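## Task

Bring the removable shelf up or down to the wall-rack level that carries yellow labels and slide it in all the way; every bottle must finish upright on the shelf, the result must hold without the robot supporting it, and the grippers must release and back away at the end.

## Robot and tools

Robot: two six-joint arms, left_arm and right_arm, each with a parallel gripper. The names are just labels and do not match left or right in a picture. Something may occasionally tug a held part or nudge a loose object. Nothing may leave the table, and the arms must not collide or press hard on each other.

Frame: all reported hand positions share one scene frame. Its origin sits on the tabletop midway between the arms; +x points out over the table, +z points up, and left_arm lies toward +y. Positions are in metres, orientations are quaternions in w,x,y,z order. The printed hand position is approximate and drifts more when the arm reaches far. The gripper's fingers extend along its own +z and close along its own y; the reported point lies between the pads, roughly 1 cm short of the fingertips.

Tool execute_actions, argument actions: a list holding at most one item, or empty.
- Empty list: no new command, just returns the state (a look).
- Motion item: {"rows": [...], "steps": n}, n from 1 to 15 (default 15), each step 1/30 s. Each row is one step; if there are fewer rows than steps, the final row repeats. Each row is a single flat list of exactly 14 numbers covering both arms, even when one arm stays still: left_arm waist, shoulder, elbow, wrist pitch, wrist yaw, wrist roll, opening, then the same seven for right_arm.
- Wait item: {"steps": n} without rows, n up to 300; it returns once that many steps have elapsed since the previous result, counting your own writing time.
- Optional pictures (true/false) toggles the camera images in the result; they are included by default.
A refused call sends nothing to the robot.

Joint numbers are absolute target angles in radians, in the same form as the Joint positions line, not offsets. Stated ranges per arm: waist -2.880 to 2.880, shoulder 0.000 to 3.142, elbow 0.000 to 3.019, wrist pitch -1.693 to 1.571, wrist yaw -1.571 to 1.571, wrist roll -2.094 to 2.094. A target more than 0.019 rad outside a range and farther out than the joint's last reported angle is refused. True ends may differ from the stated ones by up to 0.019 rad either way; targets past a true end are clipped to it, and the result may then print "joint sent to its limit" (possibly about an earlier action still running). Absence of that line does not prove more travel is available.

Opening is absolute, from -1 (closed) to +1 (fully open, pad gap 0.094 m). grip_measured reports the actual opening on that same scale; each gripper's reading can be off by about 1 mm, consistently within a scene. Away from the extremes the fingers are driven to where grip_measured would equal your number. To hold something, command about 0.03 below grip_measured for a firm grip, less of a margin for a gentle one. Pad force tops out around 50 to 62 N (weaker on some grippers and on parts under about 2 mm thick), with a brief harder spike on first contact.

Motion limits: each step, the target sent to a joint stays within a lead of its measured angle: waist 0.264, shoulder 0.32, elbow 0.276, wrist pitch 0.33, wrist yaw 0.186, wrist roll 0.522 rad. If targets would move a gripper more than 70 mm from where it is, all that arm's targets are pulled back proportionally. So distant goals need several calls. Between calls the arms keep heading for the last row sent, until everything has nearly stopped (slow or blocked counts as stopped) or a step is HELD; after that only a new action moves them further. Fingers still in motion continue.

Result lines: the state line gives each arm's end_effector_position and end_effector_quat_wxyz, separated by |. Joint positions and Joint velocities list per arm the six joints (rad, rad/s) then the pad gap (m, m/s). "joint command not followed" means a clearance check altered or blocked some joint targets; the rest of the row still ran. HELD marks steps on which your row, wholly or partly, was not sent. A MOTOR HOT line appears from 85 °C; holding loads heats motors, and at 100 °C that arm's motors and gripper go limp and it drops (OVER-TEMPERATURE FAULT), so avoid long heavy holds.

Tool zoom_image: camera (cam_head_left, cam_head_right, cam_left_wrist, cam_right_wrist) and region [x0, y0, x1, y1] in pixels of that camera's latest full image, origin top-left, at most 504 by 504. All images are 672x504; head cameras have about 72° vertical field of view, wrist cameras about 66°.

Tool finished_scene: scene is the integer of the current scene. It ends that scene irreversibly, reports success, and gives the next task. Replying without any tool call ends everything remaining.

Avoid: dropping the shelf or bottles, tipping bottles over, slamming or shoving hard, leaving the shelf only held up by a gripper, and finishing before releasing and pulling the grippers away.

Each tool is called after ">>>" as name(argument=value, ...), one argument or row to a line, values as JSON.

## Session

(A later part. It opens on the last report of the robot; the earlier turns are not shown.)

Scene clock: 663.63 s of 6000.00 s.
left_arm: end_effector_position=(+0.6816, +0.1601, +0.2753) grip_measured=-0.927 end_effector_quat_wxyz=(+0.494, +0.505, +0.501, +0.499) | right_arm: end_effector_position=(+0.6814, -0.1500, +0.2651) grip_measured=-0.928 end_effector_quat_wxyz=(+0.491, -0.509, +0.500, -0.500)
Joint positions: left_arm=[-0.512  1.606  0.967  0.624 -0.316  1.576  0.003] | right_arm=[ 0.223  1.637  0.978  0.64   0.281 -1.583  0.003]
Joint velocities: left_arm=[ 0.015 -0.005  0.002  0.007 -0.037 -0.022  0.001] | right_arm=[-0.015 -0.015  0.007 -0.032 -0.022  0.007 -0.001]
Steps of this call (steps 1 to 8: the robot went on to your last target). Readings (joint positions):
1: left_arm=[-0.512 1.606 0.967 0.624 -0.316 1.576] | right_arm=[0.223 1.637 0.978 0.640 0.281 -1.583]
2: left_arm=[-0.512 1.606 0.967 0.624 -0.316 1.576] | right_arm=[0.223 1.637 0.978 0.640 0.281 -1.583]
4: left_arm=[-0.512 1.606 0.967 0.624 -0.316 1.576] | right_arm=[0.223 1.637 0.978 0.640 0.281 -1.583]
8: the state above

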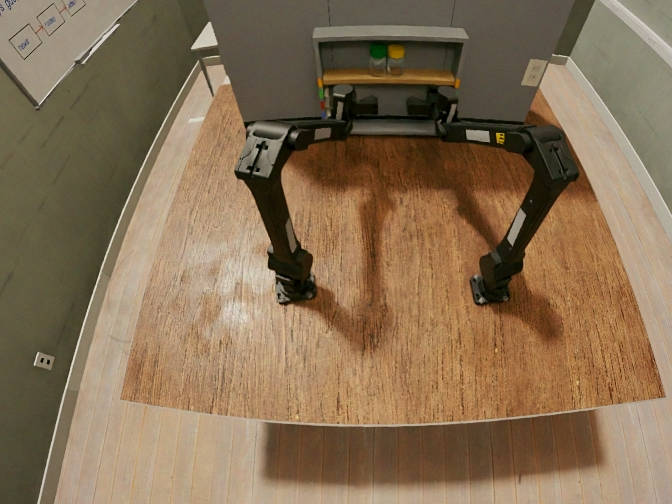

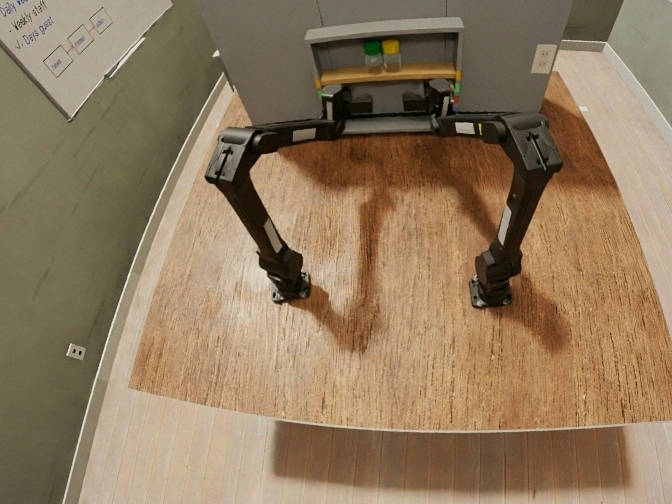

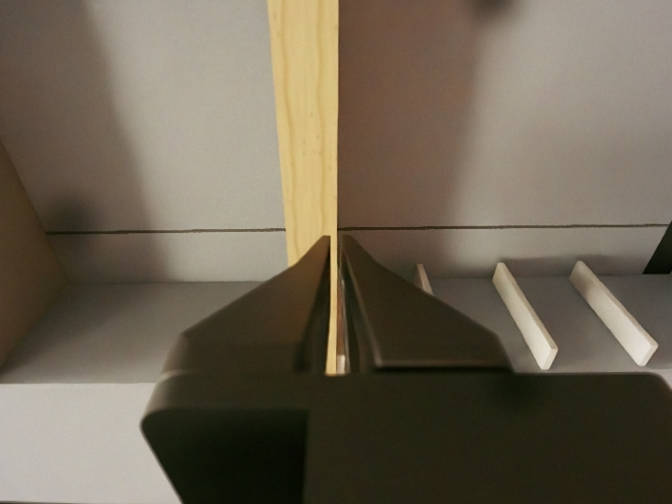

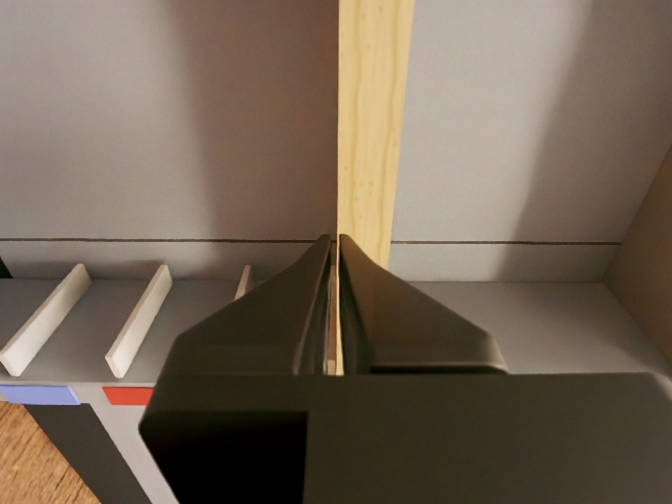

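>>> execute_actions(
  actions=[
    {"rows": [[-0.506,1.626,1.018,0.611,-0.313,1.58,-0.93,0.2155,1.656,1.030,0.629,0.2775,-1.582,-0.93],[-0.506,1.626,1.020,0.611,-0.313,1.58,-0.93,0.2155,1.656,1.0325,0.629,0.2775,-1.582,-0.93],[-0.506,1.626,1.023,0.611,-0.313,1.58,-0.93,0.2155,1.656,1.0355,0.629,0.2775,-1.582,-0.93],[-0.506,1.626,1.026,0.611,-0.313,1.58,-0.93,0.2155,1.656,1.039,0.629,0.2775,-1.582,-0.93],[-0.506,1.626,1.029,0.611,-0.313,1.58,-0.93,0.2155,1.656,1.042,0.629,0.2775,-1.582,-0.93],[-0.506,1.626,1.031,0.611,-0.313,1.58,-0.93,0.2155,1.656,1.0445,0.629,0.2775,-1.582,-0.93],[-0.506,1.626,1.032,0.611,-0.313,1.58,-0.93,0.2155,1.656,1.0455,0.629,0.2775,-1.582,-0.93]], "steps": 10},
  ],
  pictures=false,
)

>>> execute_actions(
  actions=[
    {"rows": [[-0.5057,1.6271,1.0334,0.6107,-0.3127,1.58,-0.93,0.2152,1.6571,1.0469,0.6287,0.2772,-1.582,-0.93],[-0.5054,1.6282,1.0348,0.6104,-0.3124,1.58,-0.93,0.2149,1.6582,1.0483,0.6284,0.2769,-1.582,-0.93],[-0.5050,1.6292,1.0362,0.6101,-0.3120,1.58,-0.93,0.2147,1.6592,1.0497,0.6281,0.2767,-1.582,-0.93],[-0.5047,1.6303,1.0376,0.6098,-0.3117,1.58,-0.93,0.2144,1.6603,1.0511,0.6278,0.2764,-1.582,-0.93],[-0.5044,1.6314,1.0390,0.6095,-0.3114,1.58,-0.93,0.2141,1.6614,1.0525,0.6275,0.2761,-1.582,-0.93],[-0.5041,1.6325,1.0403,0.6091,-0.3111,1.58,-0.93,0.2138,1.6625,1.0538,0.6271,0.2758,-1.582,-0.93],[-0.5038,1.6336,1.0417,0.6088,-0.3108,1.58,-0.93,0.2135,1.6636,1.0552,0.6268,0.2755,-1.582,-0.93],[-0.5034,1.6346,1.0431,0.6085,-0.3104,1.58,-0.93,0.2133,1.6646,1.0566,0.6265,0.2753,-1.582,-0.93],[-0.5031,1.6357,1.0445,0.6082,-0.3101,1.58,-0.93,0.2130,1.6657,1.0580,0.6262,0.2750,-1.582,-0.93],[-0.5028,1.6368,1.0459,0.6079,-0.3098,1.58,-0.93,0.2127,1.6668,1.0594,0.6259,0.2747,-1.582,-0.93],[-0.5025,1.6379,1.0473,0.6076,-0.3095,1.58,-0.93,0.2124,1.6679,1.0608,0.6256,0.2744,-1.582,-0.93],[-0.5022,1.6390,1.0487,0.6073,-0.3092,1.58,-0.93,0.2121,1.6690,1.0622,0.6253,0.2741,-1.582,-0.93],[-0.5018,1.6400,1.0501,0.6070,-0.3088,1.58,-0.93,0.2119,1.6700,1.0636,0.6250,0.2739,-1.582,-0.93],[-0.5015,1.6411,1.0515,0.6067,-0.3085,1.58,-0.93,0.2116,1.6711,1.0650,0.6247,0.2736,-1.582,-0.93],[-0.5012,1.6422,1.0529,0.6064,-0.3082,1.58,-0.93,0.2113,1.6722,1.0664,0.6244,0.2733,-1.582,-0.93]], "steps": 15},
  ],
  pictures=false,
)

>>> execute_actions(
  actions=[
    {"rows": [[-0.5009,1.6433,1.0542,0.6060,-0.3079,1.58,-0.93,0.2110,1.6733,1.0677,0.6240,0.2730,-1.582,-0.93],[-0.5006,1.6444,1.0556,0.6057,-0.3076,1.58,-0.93,0.2107,1.6744,1.0691,0.6237,0.2727,-1.582,-0.93],[-0.5002,1.6454,1.0570,0.6054,-0.3072,1.58,-0.93,0.2105,1.6754,1.0705,0.6234,0.2725,-1.582,-0.93],[-0.4999,1.6465,1.0584,0.6051,-0.3069,1.58,-0.93,0.2102,1.6765,1.0719,0.6231,0.2722,-1.582,-0.93],[-0.4996,1.6476,1.0598,0.6048,-0.3066,1.58,-0.93,0.2099,1.6776,1.0733,0.6228,0.2719,-1.582,-0.93],[-0.4993,1.6487,1.0612,0.6045,-0.3063,1.58,-0.93,0.2096,1.6787,1.0747,0.6225,0.2716,-1.582,-0.93],[-0.4990,1.6498,1.0626,0.6042,-0.3060,1.58,-0.93,0.2093,1.6798,1.0761,0.6222,0.2713,-1.582,-0.93],[-0.4986,1.6508,1.0640,0.6039,-0.3056,1.58,-0.93,0.2091,1.6808,1.0775,0.6219,0.2711,-1.582,-0.93],[-0.4983,1.6519,1.0654,0.6036,-0.3053,1.58,-0.93,0.2088,1.6819,1.0789,0.6216,0.2708,-1.582,-0.93],[-0.4980,1.6530,1.0668,0.6033,-0.3050,1.58,-0.93,0.2085,1.6830,1.0803,0.6213,0.2705,-1.582,-0.93],[-0.4977,1.6541,1.0681,0.6029,-0.3047,1.58,-0.93,0.2082,1.6841,1.0816,0.6209,0.2702,-1.582,-0.93],[-0.4974,1.6552,1.0695,0.6026,-0.3044,1.58,-0.93,0.2079,1.6852,1.0830,0.6206,0.2699,-1.582,-0.93],[-0.4970,1.6562,1.0709,0.6023,-0.3040,1.58,-0.93,0.2077,1.6862,1.0844,0.6203,0.2697,-1.582,-0.93],[-0.4967,1.6573,1.0723,0.6020,-0.3037,1.58,-0.93,0.2074,1.6873,1.0858,0.6200,0.2694,-1.582,-0.93],[-0.4964,1.6584,1.0737,0.6017,-0.3034,1.58,-0.93,0.2071,1.6884,1.0872,0.6197,0.2691,-1.582,-0.93]], "steps": 15},
  ],
  pictures=false,
)

>>> execute_actions(
  actions=[
    {"steps": 8},
  ],
  pictures=true,
)

Scene clock: 705.10 s of 6000.00 s.
left_arm: end_effector_position=(+0.6848, +0.1591, +0.2830) grip_measured=-0.927 end_effector_quat_wxyz=(+0.498, +0.501, +0.499, +0.501) | right_arm: end_effector_position=(+0.6855, -0.1488, +0.2748) grip_measured=-0.928 end_effector_quat_wxyz=(+0.496, -0.503, +0.497, -0.503)
Joint positions: left_arm=[-0.512  1.606  0.982  0.624 -0.316  1.576  0.003] | right_arm=[ 0.223  1.637  0.996  0.64   0.281 -1.583  0.003]
Joint velocities: left_arm=[ 0.005  0.005  0.032  0.002 -0.007  0.022 -0.002] | right_arm=[-0.005 -0.015  0.051 -0.012 -0.007 -0.007 -0.   ]
Steps of this call (steps 1 to 15: the robot went on to your last target; steps 16 to 90: nothing new was sent; then 38.13 s passed at rest; steps 91 to 100: all 10 steps of this action). Readings (joint positions):
91: left_arm=[-0.512 1.606 0.967 0.624 -0.316 1.576] | right_arm=[0.223 1.637 0.978 0.640 0.281 -1.583]
92: left_arm=[-0.512 1.606 0.967 0.624 -0.316 1.576] | right_arm=[0.223 1.637 0.978 0.640 0.281 -1.583]
94: left_arm=[-0.512 1.606 0.968 0.624 -0.316 1.576] | right_arm=[0.223 1.637 0.980 0.640 0.281 -1.583]
98: left_arm=[-0.512 1.606 0.977 0.624 -0.316 1.576] | right_arm=[0.223 1.637 0.991 0.640 0.281 -1.583]
100: the state above

Scene clock: 705.60 s of 6000.00 s.
left_arm: end_effector_position=(+0.6903, +0.1578, +0.2846) grip_measured=-0.927 end_effector_quat_wxyz=(+0.500, +0.501, +0.498, +0.501) | right_arm: end_effector_position=(+0.6881, -0.1485, +0.2762) grip_measured=-0.928 end_effector_quat_wxyz=(+0.497, -0.503, +0.497, -0.503)
Joint positions: left_arm=[-0.511  1.617  0.999  0.621 -0.312  1.576  0.003] | right_arm=[ 0.222  1.642  1.005  0.637  0.279 -1.583  0.003]
Joint velocities: left_arm=[ 0.005  0.044  0.037 -0.007 -0.007  0.007 -0.001] | right_arm=[-0.024  0.034  0.061 -0.037 -0.037 -0.022 -0.001]
Steps of this call (steps 1 to 15: all 15 steps of this action). Readings (joint positions):
1: left_arm=[-0.512 1.606 0.983 0.624 -0.316 1.576] | right_arm=[0.223 1.637 0.998 0.640 0.281 -1.583]
2: left_arm=[-0.512 1.606 0.984 0.624 -0.316 1.576] | right_arm=[0.223 1.637 0.998 0.640 0.281 -1.583]
4: left_arm=[-0.512 1.606 0.985 0.624 -0.315 1.576] | right_arm=[0.223 1.637 0.998 0.640 0.281 -1.583]
8: left_arm=[-0.512 1.609 0.989 0.624 -0.314 1.576] | right_arm=[0.223 1.637 0.999 0.639 0.280 -1.583]
15: the state above

Scene clock: 706.10 s of 6000.00 s.
left_arm: end_effector_position=(+0.6950, +0.1585, +0.2840) grip_measured=-0.927 end_effector_quat_wxyz=(+0.499, +0.501, +0.498, +0.501) | right_arm: end_effector_position=(+0.6906, -0.1480, +0.2764) grip_measured=-0.928 end_effector_quat_wxyz=(+0.497, -0.503, +0.496, -0.503)
Joint positions: left_arm=[-0.507  1.628  1.011  0.618 -0.309  1.576  0.003] | right_arm=[ 0.221  1.647  1.012  0.635  0.277 -1.583  0.003]
Joint velocities: left_arm=[-0.005 -0.005  0.002 -0.022 -0.066  0.007 -0.001] | right_arm=[-0.015  0.005 -0.032  0.007  0.007 -0.007  0.001]
Steps of this call (steps 1 to 15: all 15 steps of this action). Readings (joint positions):
1: left_arm=[-0.510 1.619 1.000 0.621 -0.312 1.576] | right_arm=[0.222 1.643 1.006 0.637 0.279 -1.583]
2: left_arm=[-0.510 1.620 1.001 0.621 -0.311 1.576] | right_arm=[0.221 1.644 1.008 0.636 0.278 -1.583]
4: left_arm=[-0.509 1.622 1.004 0.620 -0.310 1.576] | right_arm=[0.221 1.646 1.011 0.636 0.278 -1.583]
8: left_arm=[-0.508 1.625 1.007 0.620 -0.310 1.576] | right_arm=[0.221 1.646 1.011 0.636 0.278 -1.583]
15: the state above

Scene clock: 706.37 s of 6000.00 s.
left_arm: end_effector_position=(+0.6950, +0.1585, +0.2840) grip_measured=-0.927 end_effector_quat_wxyz=(+0.499, +0.501, +0.498, +0.501) | right_arm: end_effector_position=(+0.6906, -0.1480, +0.2764) grip_measured=-0.928 end_effector_quat_wxyz=(+0.497, -0.503, +0.496, -0.503)
Joint positions: left_arm=[-0.507  1.628  1.011  0.618 -0.309  1.576  0.003] | right_arm=[ 0.221  1.647  1.012  0.635  0.277 -1.583  0.003]
Joint velocities: left_arm=[-0.005 -0.005 -0.007 -0.007 -0.051  0.007 -0.001] | right_arm=[ 0.005 -0.005 -0.046 -0.007 -0.081 -0.007 -0.   ]
Steps of this call (steps 1 to 8: the robot went on to your last target). Readings (joint positions):
1: left_arm=[-0.507 1.628 1.011 0.618 -0.309 1.576] | right_arm=[0.221 1.647 1.012 0.635 0.277 -1.583]
2: left_arm=[-0.507 1.628 1.011 0.618 -0.309 1.576] | right_arm=[0.221 1.647 1.012 0.635 0.277 -1.583]
4: left_arm=[-0.507 1.628 1.011 0.618 -0.309 1.576] | right_arm=[0.221 1.647 1.012 0.635 0.277 -1.583]
8: the state above

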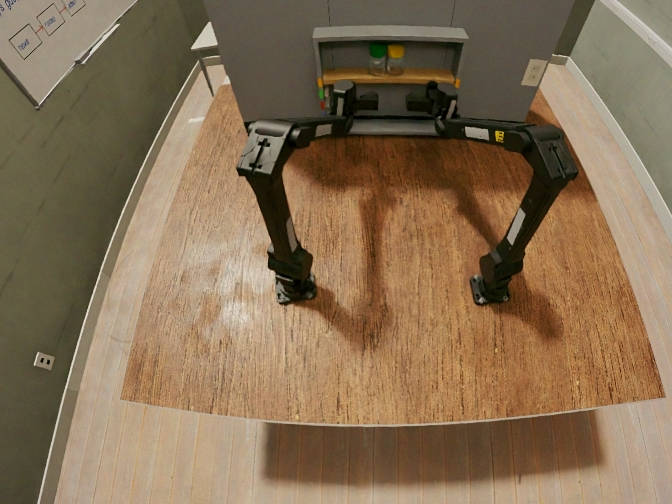

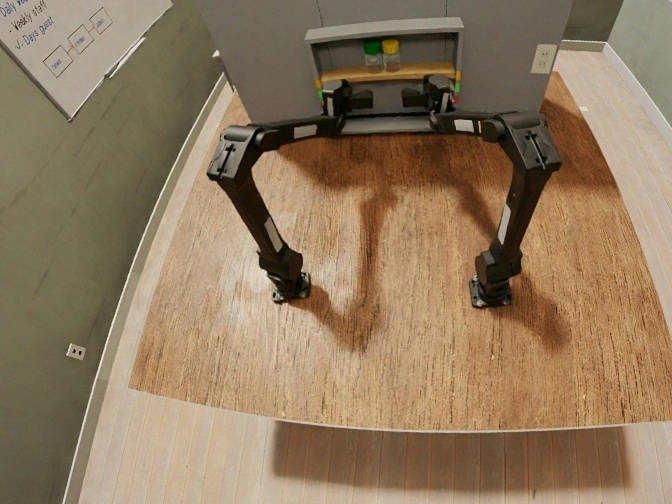

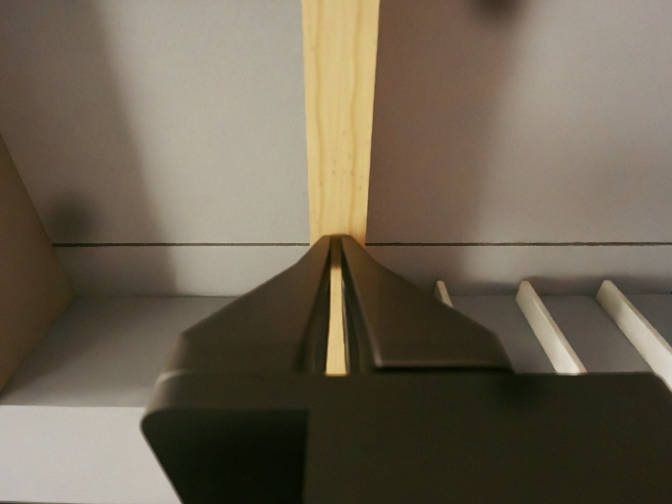

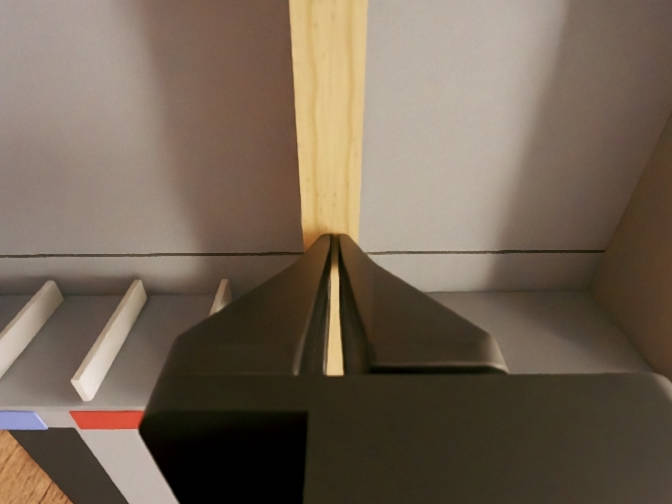

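>>> execute_actions(
  actions=[
    {"rows": [[-0.4961,1.6595,1.0751,0.6014,-0.3031,1.58,-0.93,0.2074,1.6873,1.0858,0.6200,0.2694,-1.582,-0.93],[-0.4958,1.6606,1.0765,0.6011,-0.3028,1.58,-0.93,0.2077,1.6862,1.0844,0.6203,0.2697,-1.582,-0.93],[-0.4954,1.6616,1.0779,0.6008,-0.3024,1.58,-0.93,0.2079,1.6852,1.0830,0.6206,0.2699,-1.582,-0.93],[-0.4951,1.6627,1.0793,0.6005,-0.3021,1.58,-0.93,0.2082,1.6841,1.0816,0.6209,0.2702,-1.582,-0.93],[-0.4948,1.6638,1.0807,0.6002,-0.3018,1.58,-0.93,0.2085,1.6830,1.0803,0.6213,0.2705,-1.582,-0.93],[-0.4945,1.6649,1.0820,0.5998,-0.3015,1.58,-0.93,0.2088,1.6819,1.0789,0.6216,0.2708,-1.582,-0.93],[-0.4942,1.6660,1.0834,0.5995,-0.3012,1.58,-0.93,0.2088,1.6819,1.0789,0.6216,0.2708,-1.582,-0.93],[-0.4938,1.6670,1.0848,0.5992,-0.3008,1.58,-0.93,0.2088,1.6819,1.0789,0.6216,0.2708,-1.582,-0.93]], "steps": 14},
  ],
  pictures=false,
)

>>> execute_actions(
  actions=[
    {"rows": [[-0.4953,1.6578,1.0740,0.6035,-0.3017,1.58,-0.93,0.2103,1.6759,1.0658,0.6247,0.2715,-1.582,-0.93],[-0.4969,1.6487,1.0632,0.6078,-0.3025,1.58,-0.93,0.2119,1.6699,1.0526,0.6277,0.2722,-1.582,-0.93],[-0.4984,1.6395,1.0524,0.6121,-0.3034,1.58,-0.93,0.2134,1.6640,1.0395,0.6308,0.2729,-1.582,-0.93],[-0.4999,1.6303,1.0416,0.6164,-0.3043,1.58,-0.93,0.2149,1.6580,1.0263,0.6339,0.2736,-1.582,-0.93],[-0.5015,1.6212,1.0308,0.6207,-0.3051,1.58,-0.93,0.2165,1.6520,1.0132,0.6369,0.2743,-1.582,-0.93],[-0.503,1.612,1.020,0.625,-0.306,1.58,-0.93,0.218,1.646,1.000,0.640,0.275,-1.582,-0.93]], "steps": 6},
  ],
  pictures=false,
)

>>> execute_actions(
  actions=[
    {"rows": [[-0.503,1.6106,1.0185,0.6251,-0.306,1.58,-0.93,0.218,1.6446,0.9985,0.6401,0.275,-1.582,-0.93],[-0.503,1.6065,1.0141,0.6254,-0.306,1.58,-0.93,0.218,1.6404,0.9942,0.6403,0.275,-1.582,-0.93],[-0.503,1.5999,1.0071,0.6260,-0.306,1.58,-0.93,0.218,1.6337,0.9873,0.6407,0.275,-1.582,-0.93],[-0.503,1.5910,0.9976,0.6267,-0.306,1.58,-0.93,0.218,1.6246,0.9779,0.6412,0.275,-1.582,-0.93],[-0.503,1.5800,0.9859,0.6276,-0.306,1.58,-0.93,0.218,1.6133,0.9663,0.6419,0.275,-1.582,-0.93],[-0.503,1.5671,0.9722,0.6286,-0.306,1.58,-0.93,0.218,1.6001,0.9527,0.6426,0.275,-1.582,-0.93],[-0.503,1.5524,0.9566,0.6298,-0.306,1.58,-0.93,0.218,1.5852,0.9372,0.6434,0.275,-1.582,-0.93],[-0.503,1.5362,0.9393,0.6311,-0.306,1.58,-0.93,0.218,1.5686,0.9202,0.6444,0.275,-1.582,-0.93],[-0.503,1.5187,0.9206,0.6326,-0.306,1.58,-0.93,0.218,1.5507,0.9017,0.6454,0.275,-1.582,-0.93],[-0.503,1.5000,0.9007,0.6341,-0.306,1.58,-0.93,0.218,1.5317,0.8820,0.6465,0.275,-1.582,-0.93],[-0.503,1.4804,0.8798,0.6357,-0.306,1.58,-0.93,0.218,1.5116,0.8613,0.6476,0.275,-1.582,-0.93],[-0.503,1.4599,0.8581,0.6373,-0.306,1.58,-0.93,0.218,1.4908,0.8398,0.6488,0.275,-1.582,-0.93],[-0.503,1.4389,0.8357,0.6390,-0.306,1.58,-0.93,0.218,1.4693,0.8177,0.6500,0.275,-1.582,-0.93],[-0.503,1.4176,0.8130,0.6408,-0.306,1.58,-0.93,0.218,1.4475,0.7952,0.6513,0.275,-1.582,-0.93],[-0.503,1.3960,0.7900,0.6425,-0.306,1.58,-0.93,0.218,1.4255,0.7725,0.6525,0.275,-1.582,-0.93]], "steps": 15},
  ],
  pictures=false,
)

>>> execute_actions(
  actions=[
    {"rows": [[-0.503,1.3744,0.7670,0.6442,-0.306,1.58,-0.93,0.218,1.4035,0.7498,0.6537,0.275,-1.582,-0.93],[-0.503,1.3531,0.7443,0.6460,-0.306,1.58,-0.93,0.218,1.3817,0.7273,0.6550,0.275,-1.582,-0.93],[-0.503,1.3321,0.7219,0.6477,-0.306,1.58,-0.93,0.218,1.3602,0.7052,0.6562,0.275,-1.582,-0.93],[-0.503,1.3116,0.7002,0.6493,-0.306,1.58,-0.93,0.218,1.3394,0.6837,0.6574,0.275,-1.582,-0.93],[-0.503,1.2920,0.6793,0.6509,-0.306,1.58,-0.93,0.218,1.3193,0.6630,0.6585,0.275,-1.582,-0.93],[-0.503,1.2733,0.6594,0.6524,-0.306,1.58,-0.93,0.218,1.3003,0.6433,0.6596,0.275,-1.582,-0.93],[-0.503,1.2558,0.6407,0.6539,-0.306,1.58,-0.93,0.218,1.2824,0.6248,0.6606,0.275,-1.582,-0.93],[-0.503,1.2396,0.6234,0.6552,-0.306,1.58,-0.93,0.218,1.2658,0.6078,0.6616,0.275,-1.582,-0.93],[-0.503,1.2249,0.6078,0.6564,-0.306,1.58,-0.93,0.218,1.2509,0.5923,0.6624,0.275,-1.582,-0.93],[-0.503,1.2120,0.5941,0.6574,-0.306,1.58,-0.93,0.218,1.2377,0.5787,0.6631,0.275,-1.582,-0.93],[-0.503,1.2010,0.5824,0.6583,-0.306,1.58,-0.93,0.218,1.2264,0.5671,0.6638,0.275,-1.582,-0.93],[-0.503,1.1921,0.5729,0.6590,-0.306,1.58,-0.93,0.218,1.2173,0.5577,0.6643,0.275,-1.582,-0.93],[-0.503,1.1855,0.5659,0.6596,-0.306,1.58,-0.93,0.218,1.2106,0.5508,0.6647,0.275,-1.582,-0.93],[-0.503,1.1814,0.5615,0.6599,-0.306,1.58,-0.93,0.218,1.2064,0.5465,0.6649,0.275,-1.582,-0.93],[-0.503,1.1800,0.5600,0.6600,-0.306,1.58,-0.93,0.218,1.2050,0.5450,0.6650,0.275,-1.582,-0.93]], "steps": 15},
  ],
  pictures=false,
)

>>> execute_actions(
  actions=[
    {"steps": 12},
  ],
  pictures=true,
)

Scene clock: 745.47 s of 6000.00 s.
left_arm: end_effector_position=(+0.6952, +0.1585, +0.2840) grip_measured=-0.927 end_effector_quat_wxyz=(+0.499, +0.501, +0.499, +0.501) | right_arm: end_effector_position=(+0.6906, -0.1480, +0.2764) grip_measured=-0.928 end_effector_quat_wxyz=(+0.497, -0.503, +0.496, -0.503)
Joint positions: left_arm=[-0.507  1.628  1.012  0.617 -0.309  1.576  0.003] | right_arm=[ 0.221  1.647  1.012  0.635  0.277 -1.583  0.003]
Joint velocities: left_arm=[-0.005 -0.005  0.002 -0.007  0.037 -0.007 -0.001] | right_arm=[-0.015 -0.005 -0.002 -0.012  0.037 -0.007 -0.   ]
Steps of this call (steps 1 to 15: the robot went on to your last target; steps 16 to 90: nothing new was sent; then 35.63 s passed at rest; steps 91 to 104: all 14 steps of this action). Readings (joint positions):
91: left_arm=[-0.507 1.628 1.011 0.618 -0.309 1.576] | right_arm=[0.221 1.647 1.012 0.635 0.277 -1.583]
92: left_arm=[-0.507 1.628 1.011 0.618 -0.309 1.576] | right_arm=[0.221 1.647 1.012 0.635 0.277 -1.583]
94: left_arm=[-0.507 1.628 1.011 0.618 -0.309 1.576] | right_arm=[0.221 1.647 1.012 0.635 0.277 -1.583]
98: left_arm=[-0.507 1.628 1.012 0.618 -0.309 1.576] | right_arm=[0.221 1.647 1.012 0.635 0.277 -1.583]
104: the state above

Scene clock: 745.67 s of 6000.00 s.
left_arm: end_effector_position=(+0.6948, +0.1586, +0.2839) grip_measured=-0.927 end_effector_quat_wxyz=(+0.499, +0.501, +0.499, +0.501) | right_arm: end_effector_position=(+0.6902, -0.1481, +0.2763) grip_measured=-0.928 end_effector_quat_wxyz=(+0.497, -0.503, +0.496, -0.503)
Joint positions: left_arm=[-0.507  1.627  1.011  0.617 -0.309  1.576  0.003] | right_arm=[ 0.221  1.646  1.011  0.635  0.277 -1.583  0.003]
Joint velocities: left_arm=[ 0.005 -0.034 -0.017 -0.007 -0.051 -0.125  0.001] | right_arm=[-0.015 -0.015 -0.012 -0.022  0.007  0.007 -0.   ]
Steps of this call (steps 1 to 6: all 6 steps of this action). Readings (joint positions):
1: left_arm=[-0.507 1.628 1.012 0.617 -0.309 1.576] | right_arm=[0.221 1.647 1.012 0.635 0.277 -1.583]
2: left_arm=[-0.507 1.628 1.012 0.617 -0.309 1.576] | right_arm=[0.221 1.647 1.012 0.635 0.277 -1.583]
4: left_arm=[-0.507 1.628 1.012 0.618 -0.309 1.576] | right_arm=[0.221 1.647 1.012 0.635 0.277 -1.583]
6: the state above

Scene clock: 746.17 s of 6000.00 s.
left_arm: end_effector_position=(+0.6307, +0.1789, +0.2800) grip_measured=-0.927 end_effector_quat_wxyz=(+0.492, +0.509, +0.502, +0.497) | right_arm: end_effector_position=(+0.6243, -0.1670, +0.2784) grip_measured=-0.928 end_effector_quat_wxyz=(+0.492, -0.508, +0.499, -0.500)
Joint positions: left_arm=[-0.507  1.465  0.824  0.617 -0.309  1.576  0.003] | right_arm=[ 0.221  1.475  0.824  0.636  0.277 -1.583  0.003]
Joint velocities: left_arm=[ 0.005 -0.728 -0.589  0.012 -0.051  0.051  0.   ] | right_arm=[-0.015 -0.747 -0.593  0.012 -0.051  0.007 -0.   ]
Steps of this call (steps 1 to 15: all 15 steps of this action). Readings (joint positions):
1: left_arm=[-0.507 1.627 1.011 0.617 -0.309 1.576] | right_arm=[0.221 1.646 1.011 0.635 0.277 -1.583]
2: left_arm=[-0.507 1.627 1.010 0.617 -0.309 1.576] | right_arm=[0.221 1.646 1.010 0.635 0.277 -1.583]
4: left_arm=[-0.507 1.625 1.007 0.617 -0.309 1.576] | right_arm=[0.221 1.644 1.006 0.635 0.277 -1.583]
8: left_arm=[-0.507 1.599 0.966 0.617 -0.309 1.576] | right_arm=[0.221 1.613 0.961 0.635 0.277 -1.583]
15: the state above

Scene clock: 746.67 s of 6000.00 s.
left_arm: end_effector_position=(+0.5339, +0.2099, +0.2772) grip_measured=-0.927 end_effector_quat_wxyz=(+0.496, +0.504, +0.500, +0.500) | right_arm: end_effector_position=(+0.5277, -0.1946, +0.2769) grip_measured=-0.928 end_effector_quat_wxyz=(+0.496, -0.504, +0.497, -0.502)
Joint positions: left_arm=[-0.507  1.2    0.558  0.633 -0.309  1.576  0.003] | right_arm=[ 0.221  1.212  0.562  0.647  0.277 -1.583  0.003]
Joint velocities: left_arm=[ 0.005 -0.122 -0.168  0.012  0.051 -0.007  0.   ] | right_arm=[-0.015 -0.142 -0.164 -0.007 -0.037 -0.037 -0.   ]
Steps of this call (steps 1 to 15: all 15 steps of this action). Readings (joint positions):
1: left_arm=[-0.507 1.440 0.802 0.618 -0.309 1.576] | right_arm=[0.221 1.451 0.802 0.636 0.277 -1.583]
2: left_arm=[-0.507 1.416 0.780 0.619 -0.309 1.576] | right_arm=[0.221 1.426 0.780 0.637 0.277 -1.583]
4: left_arm=[-0.507 1.367 0.736 0.622 -0.309 1.576] | right_arm=[0.221 1.378 0.737 0.640 0.277 -1.583]
8: left_arm=[-0.507 1.282 0.652 0.629 -0.309 1.576] | right_arm=[0.221 1.295 0.654 0.645 0.277 -1.583]
15: the state above

Scene clock: 747.07 s of 6000.00 s.
left_arm: end_effector_position=(+0.5319, +0.2105, +0.2762) grip_measured=-0.927 end_effector_quat_wxyz=(+0.496, +0.504, +0.500, +0.499) | right_arm: end_effector_position=(+0.5258, -0.1952, +0.2762) grip_measured=-0.928 end_effector_quat_wxyz=(+0.496, -0.504, +0.497, -0.502)
Joint positions: left_arm=[-0.507  1.195  0.552  0.634 -0.309  1.576  0.003] | right_arm=[ 0.221  1.207  0.556  0.648  0.277 -1.583  0.003]
Joint velocities: left_arm=[ 0.005  0.005 -0.002 -0.002 -0.022 -0.007 -0.001] | right_arm=[ 0.015  0.005 -0.007 -0.007 -0.022  0.037 -0.001]
Steps of this call (steps 1 to 12: the robot went on to your last target). Readings (joint positions):
1: left_arm=[-0.507 1.196 0.554 0.633 -0.309 1.576] | right_arm=[0.221 1.209 0.558 0.647 0.277 -1.583]
2: left_arm=[-0.507 1.195 0.552 0.633 -0.309 1.576] | right_arm=[0.221 1.207 0.557 0.647 0.277 -1.583]
4: left_arm=[-0.507 1.195 0.552 0.633 -0.309 1.576] | right_arm=[0.221 1.207 0.556 0.647 0.277 -1.583]
8: left_arm=[-0.507 1.195 0.552 0.634 -0.309 1.576] | right_arm=[0.221 1.207 0.556 0.648 0.277 -1.583]
12: the state above

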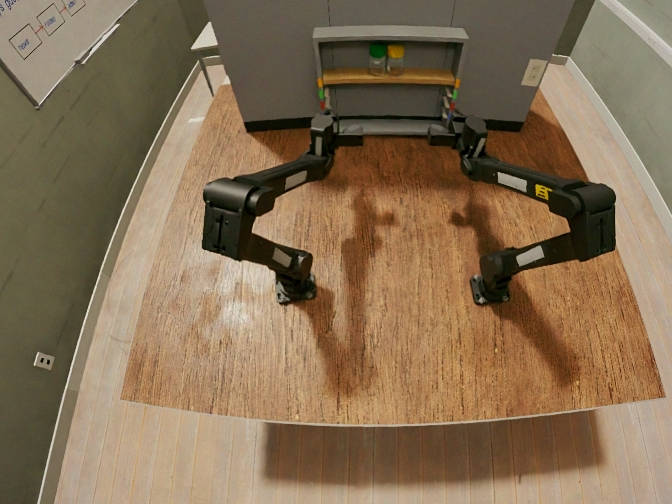

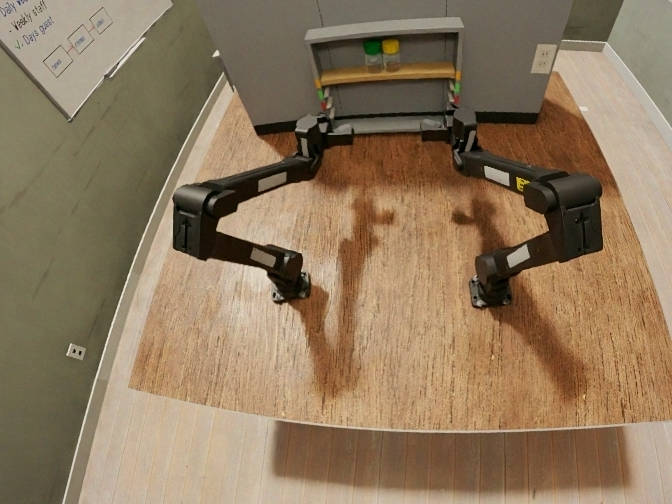

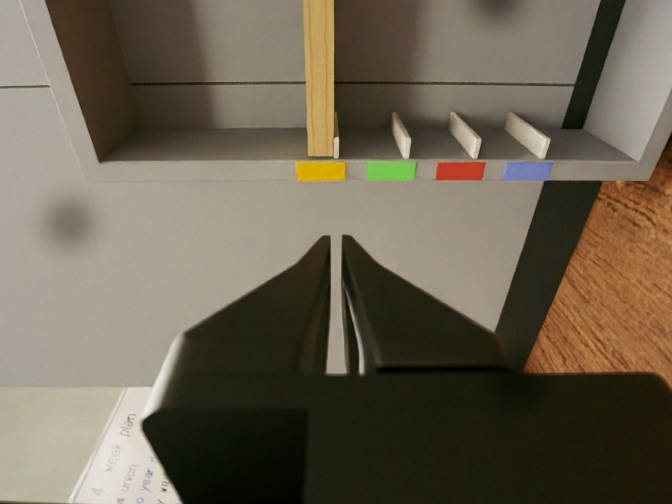

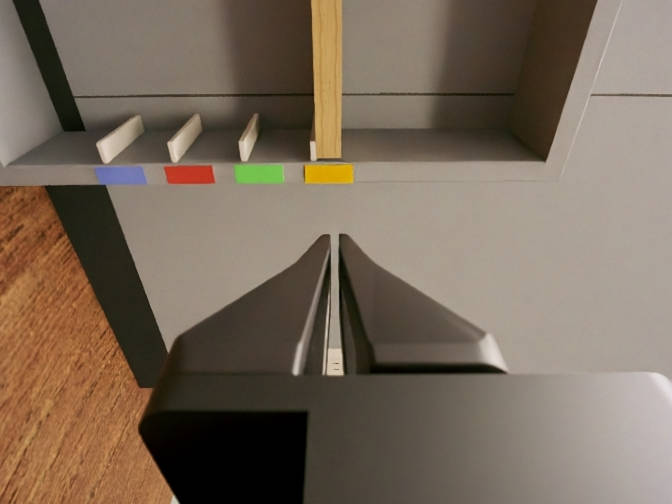

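The shelf is on the yellow level, pushed against the back wall on both sides, both bottles upright, and the arms are clear.

>>> finished_scene(
  scene=1,
)

The scene is finished: the task was done.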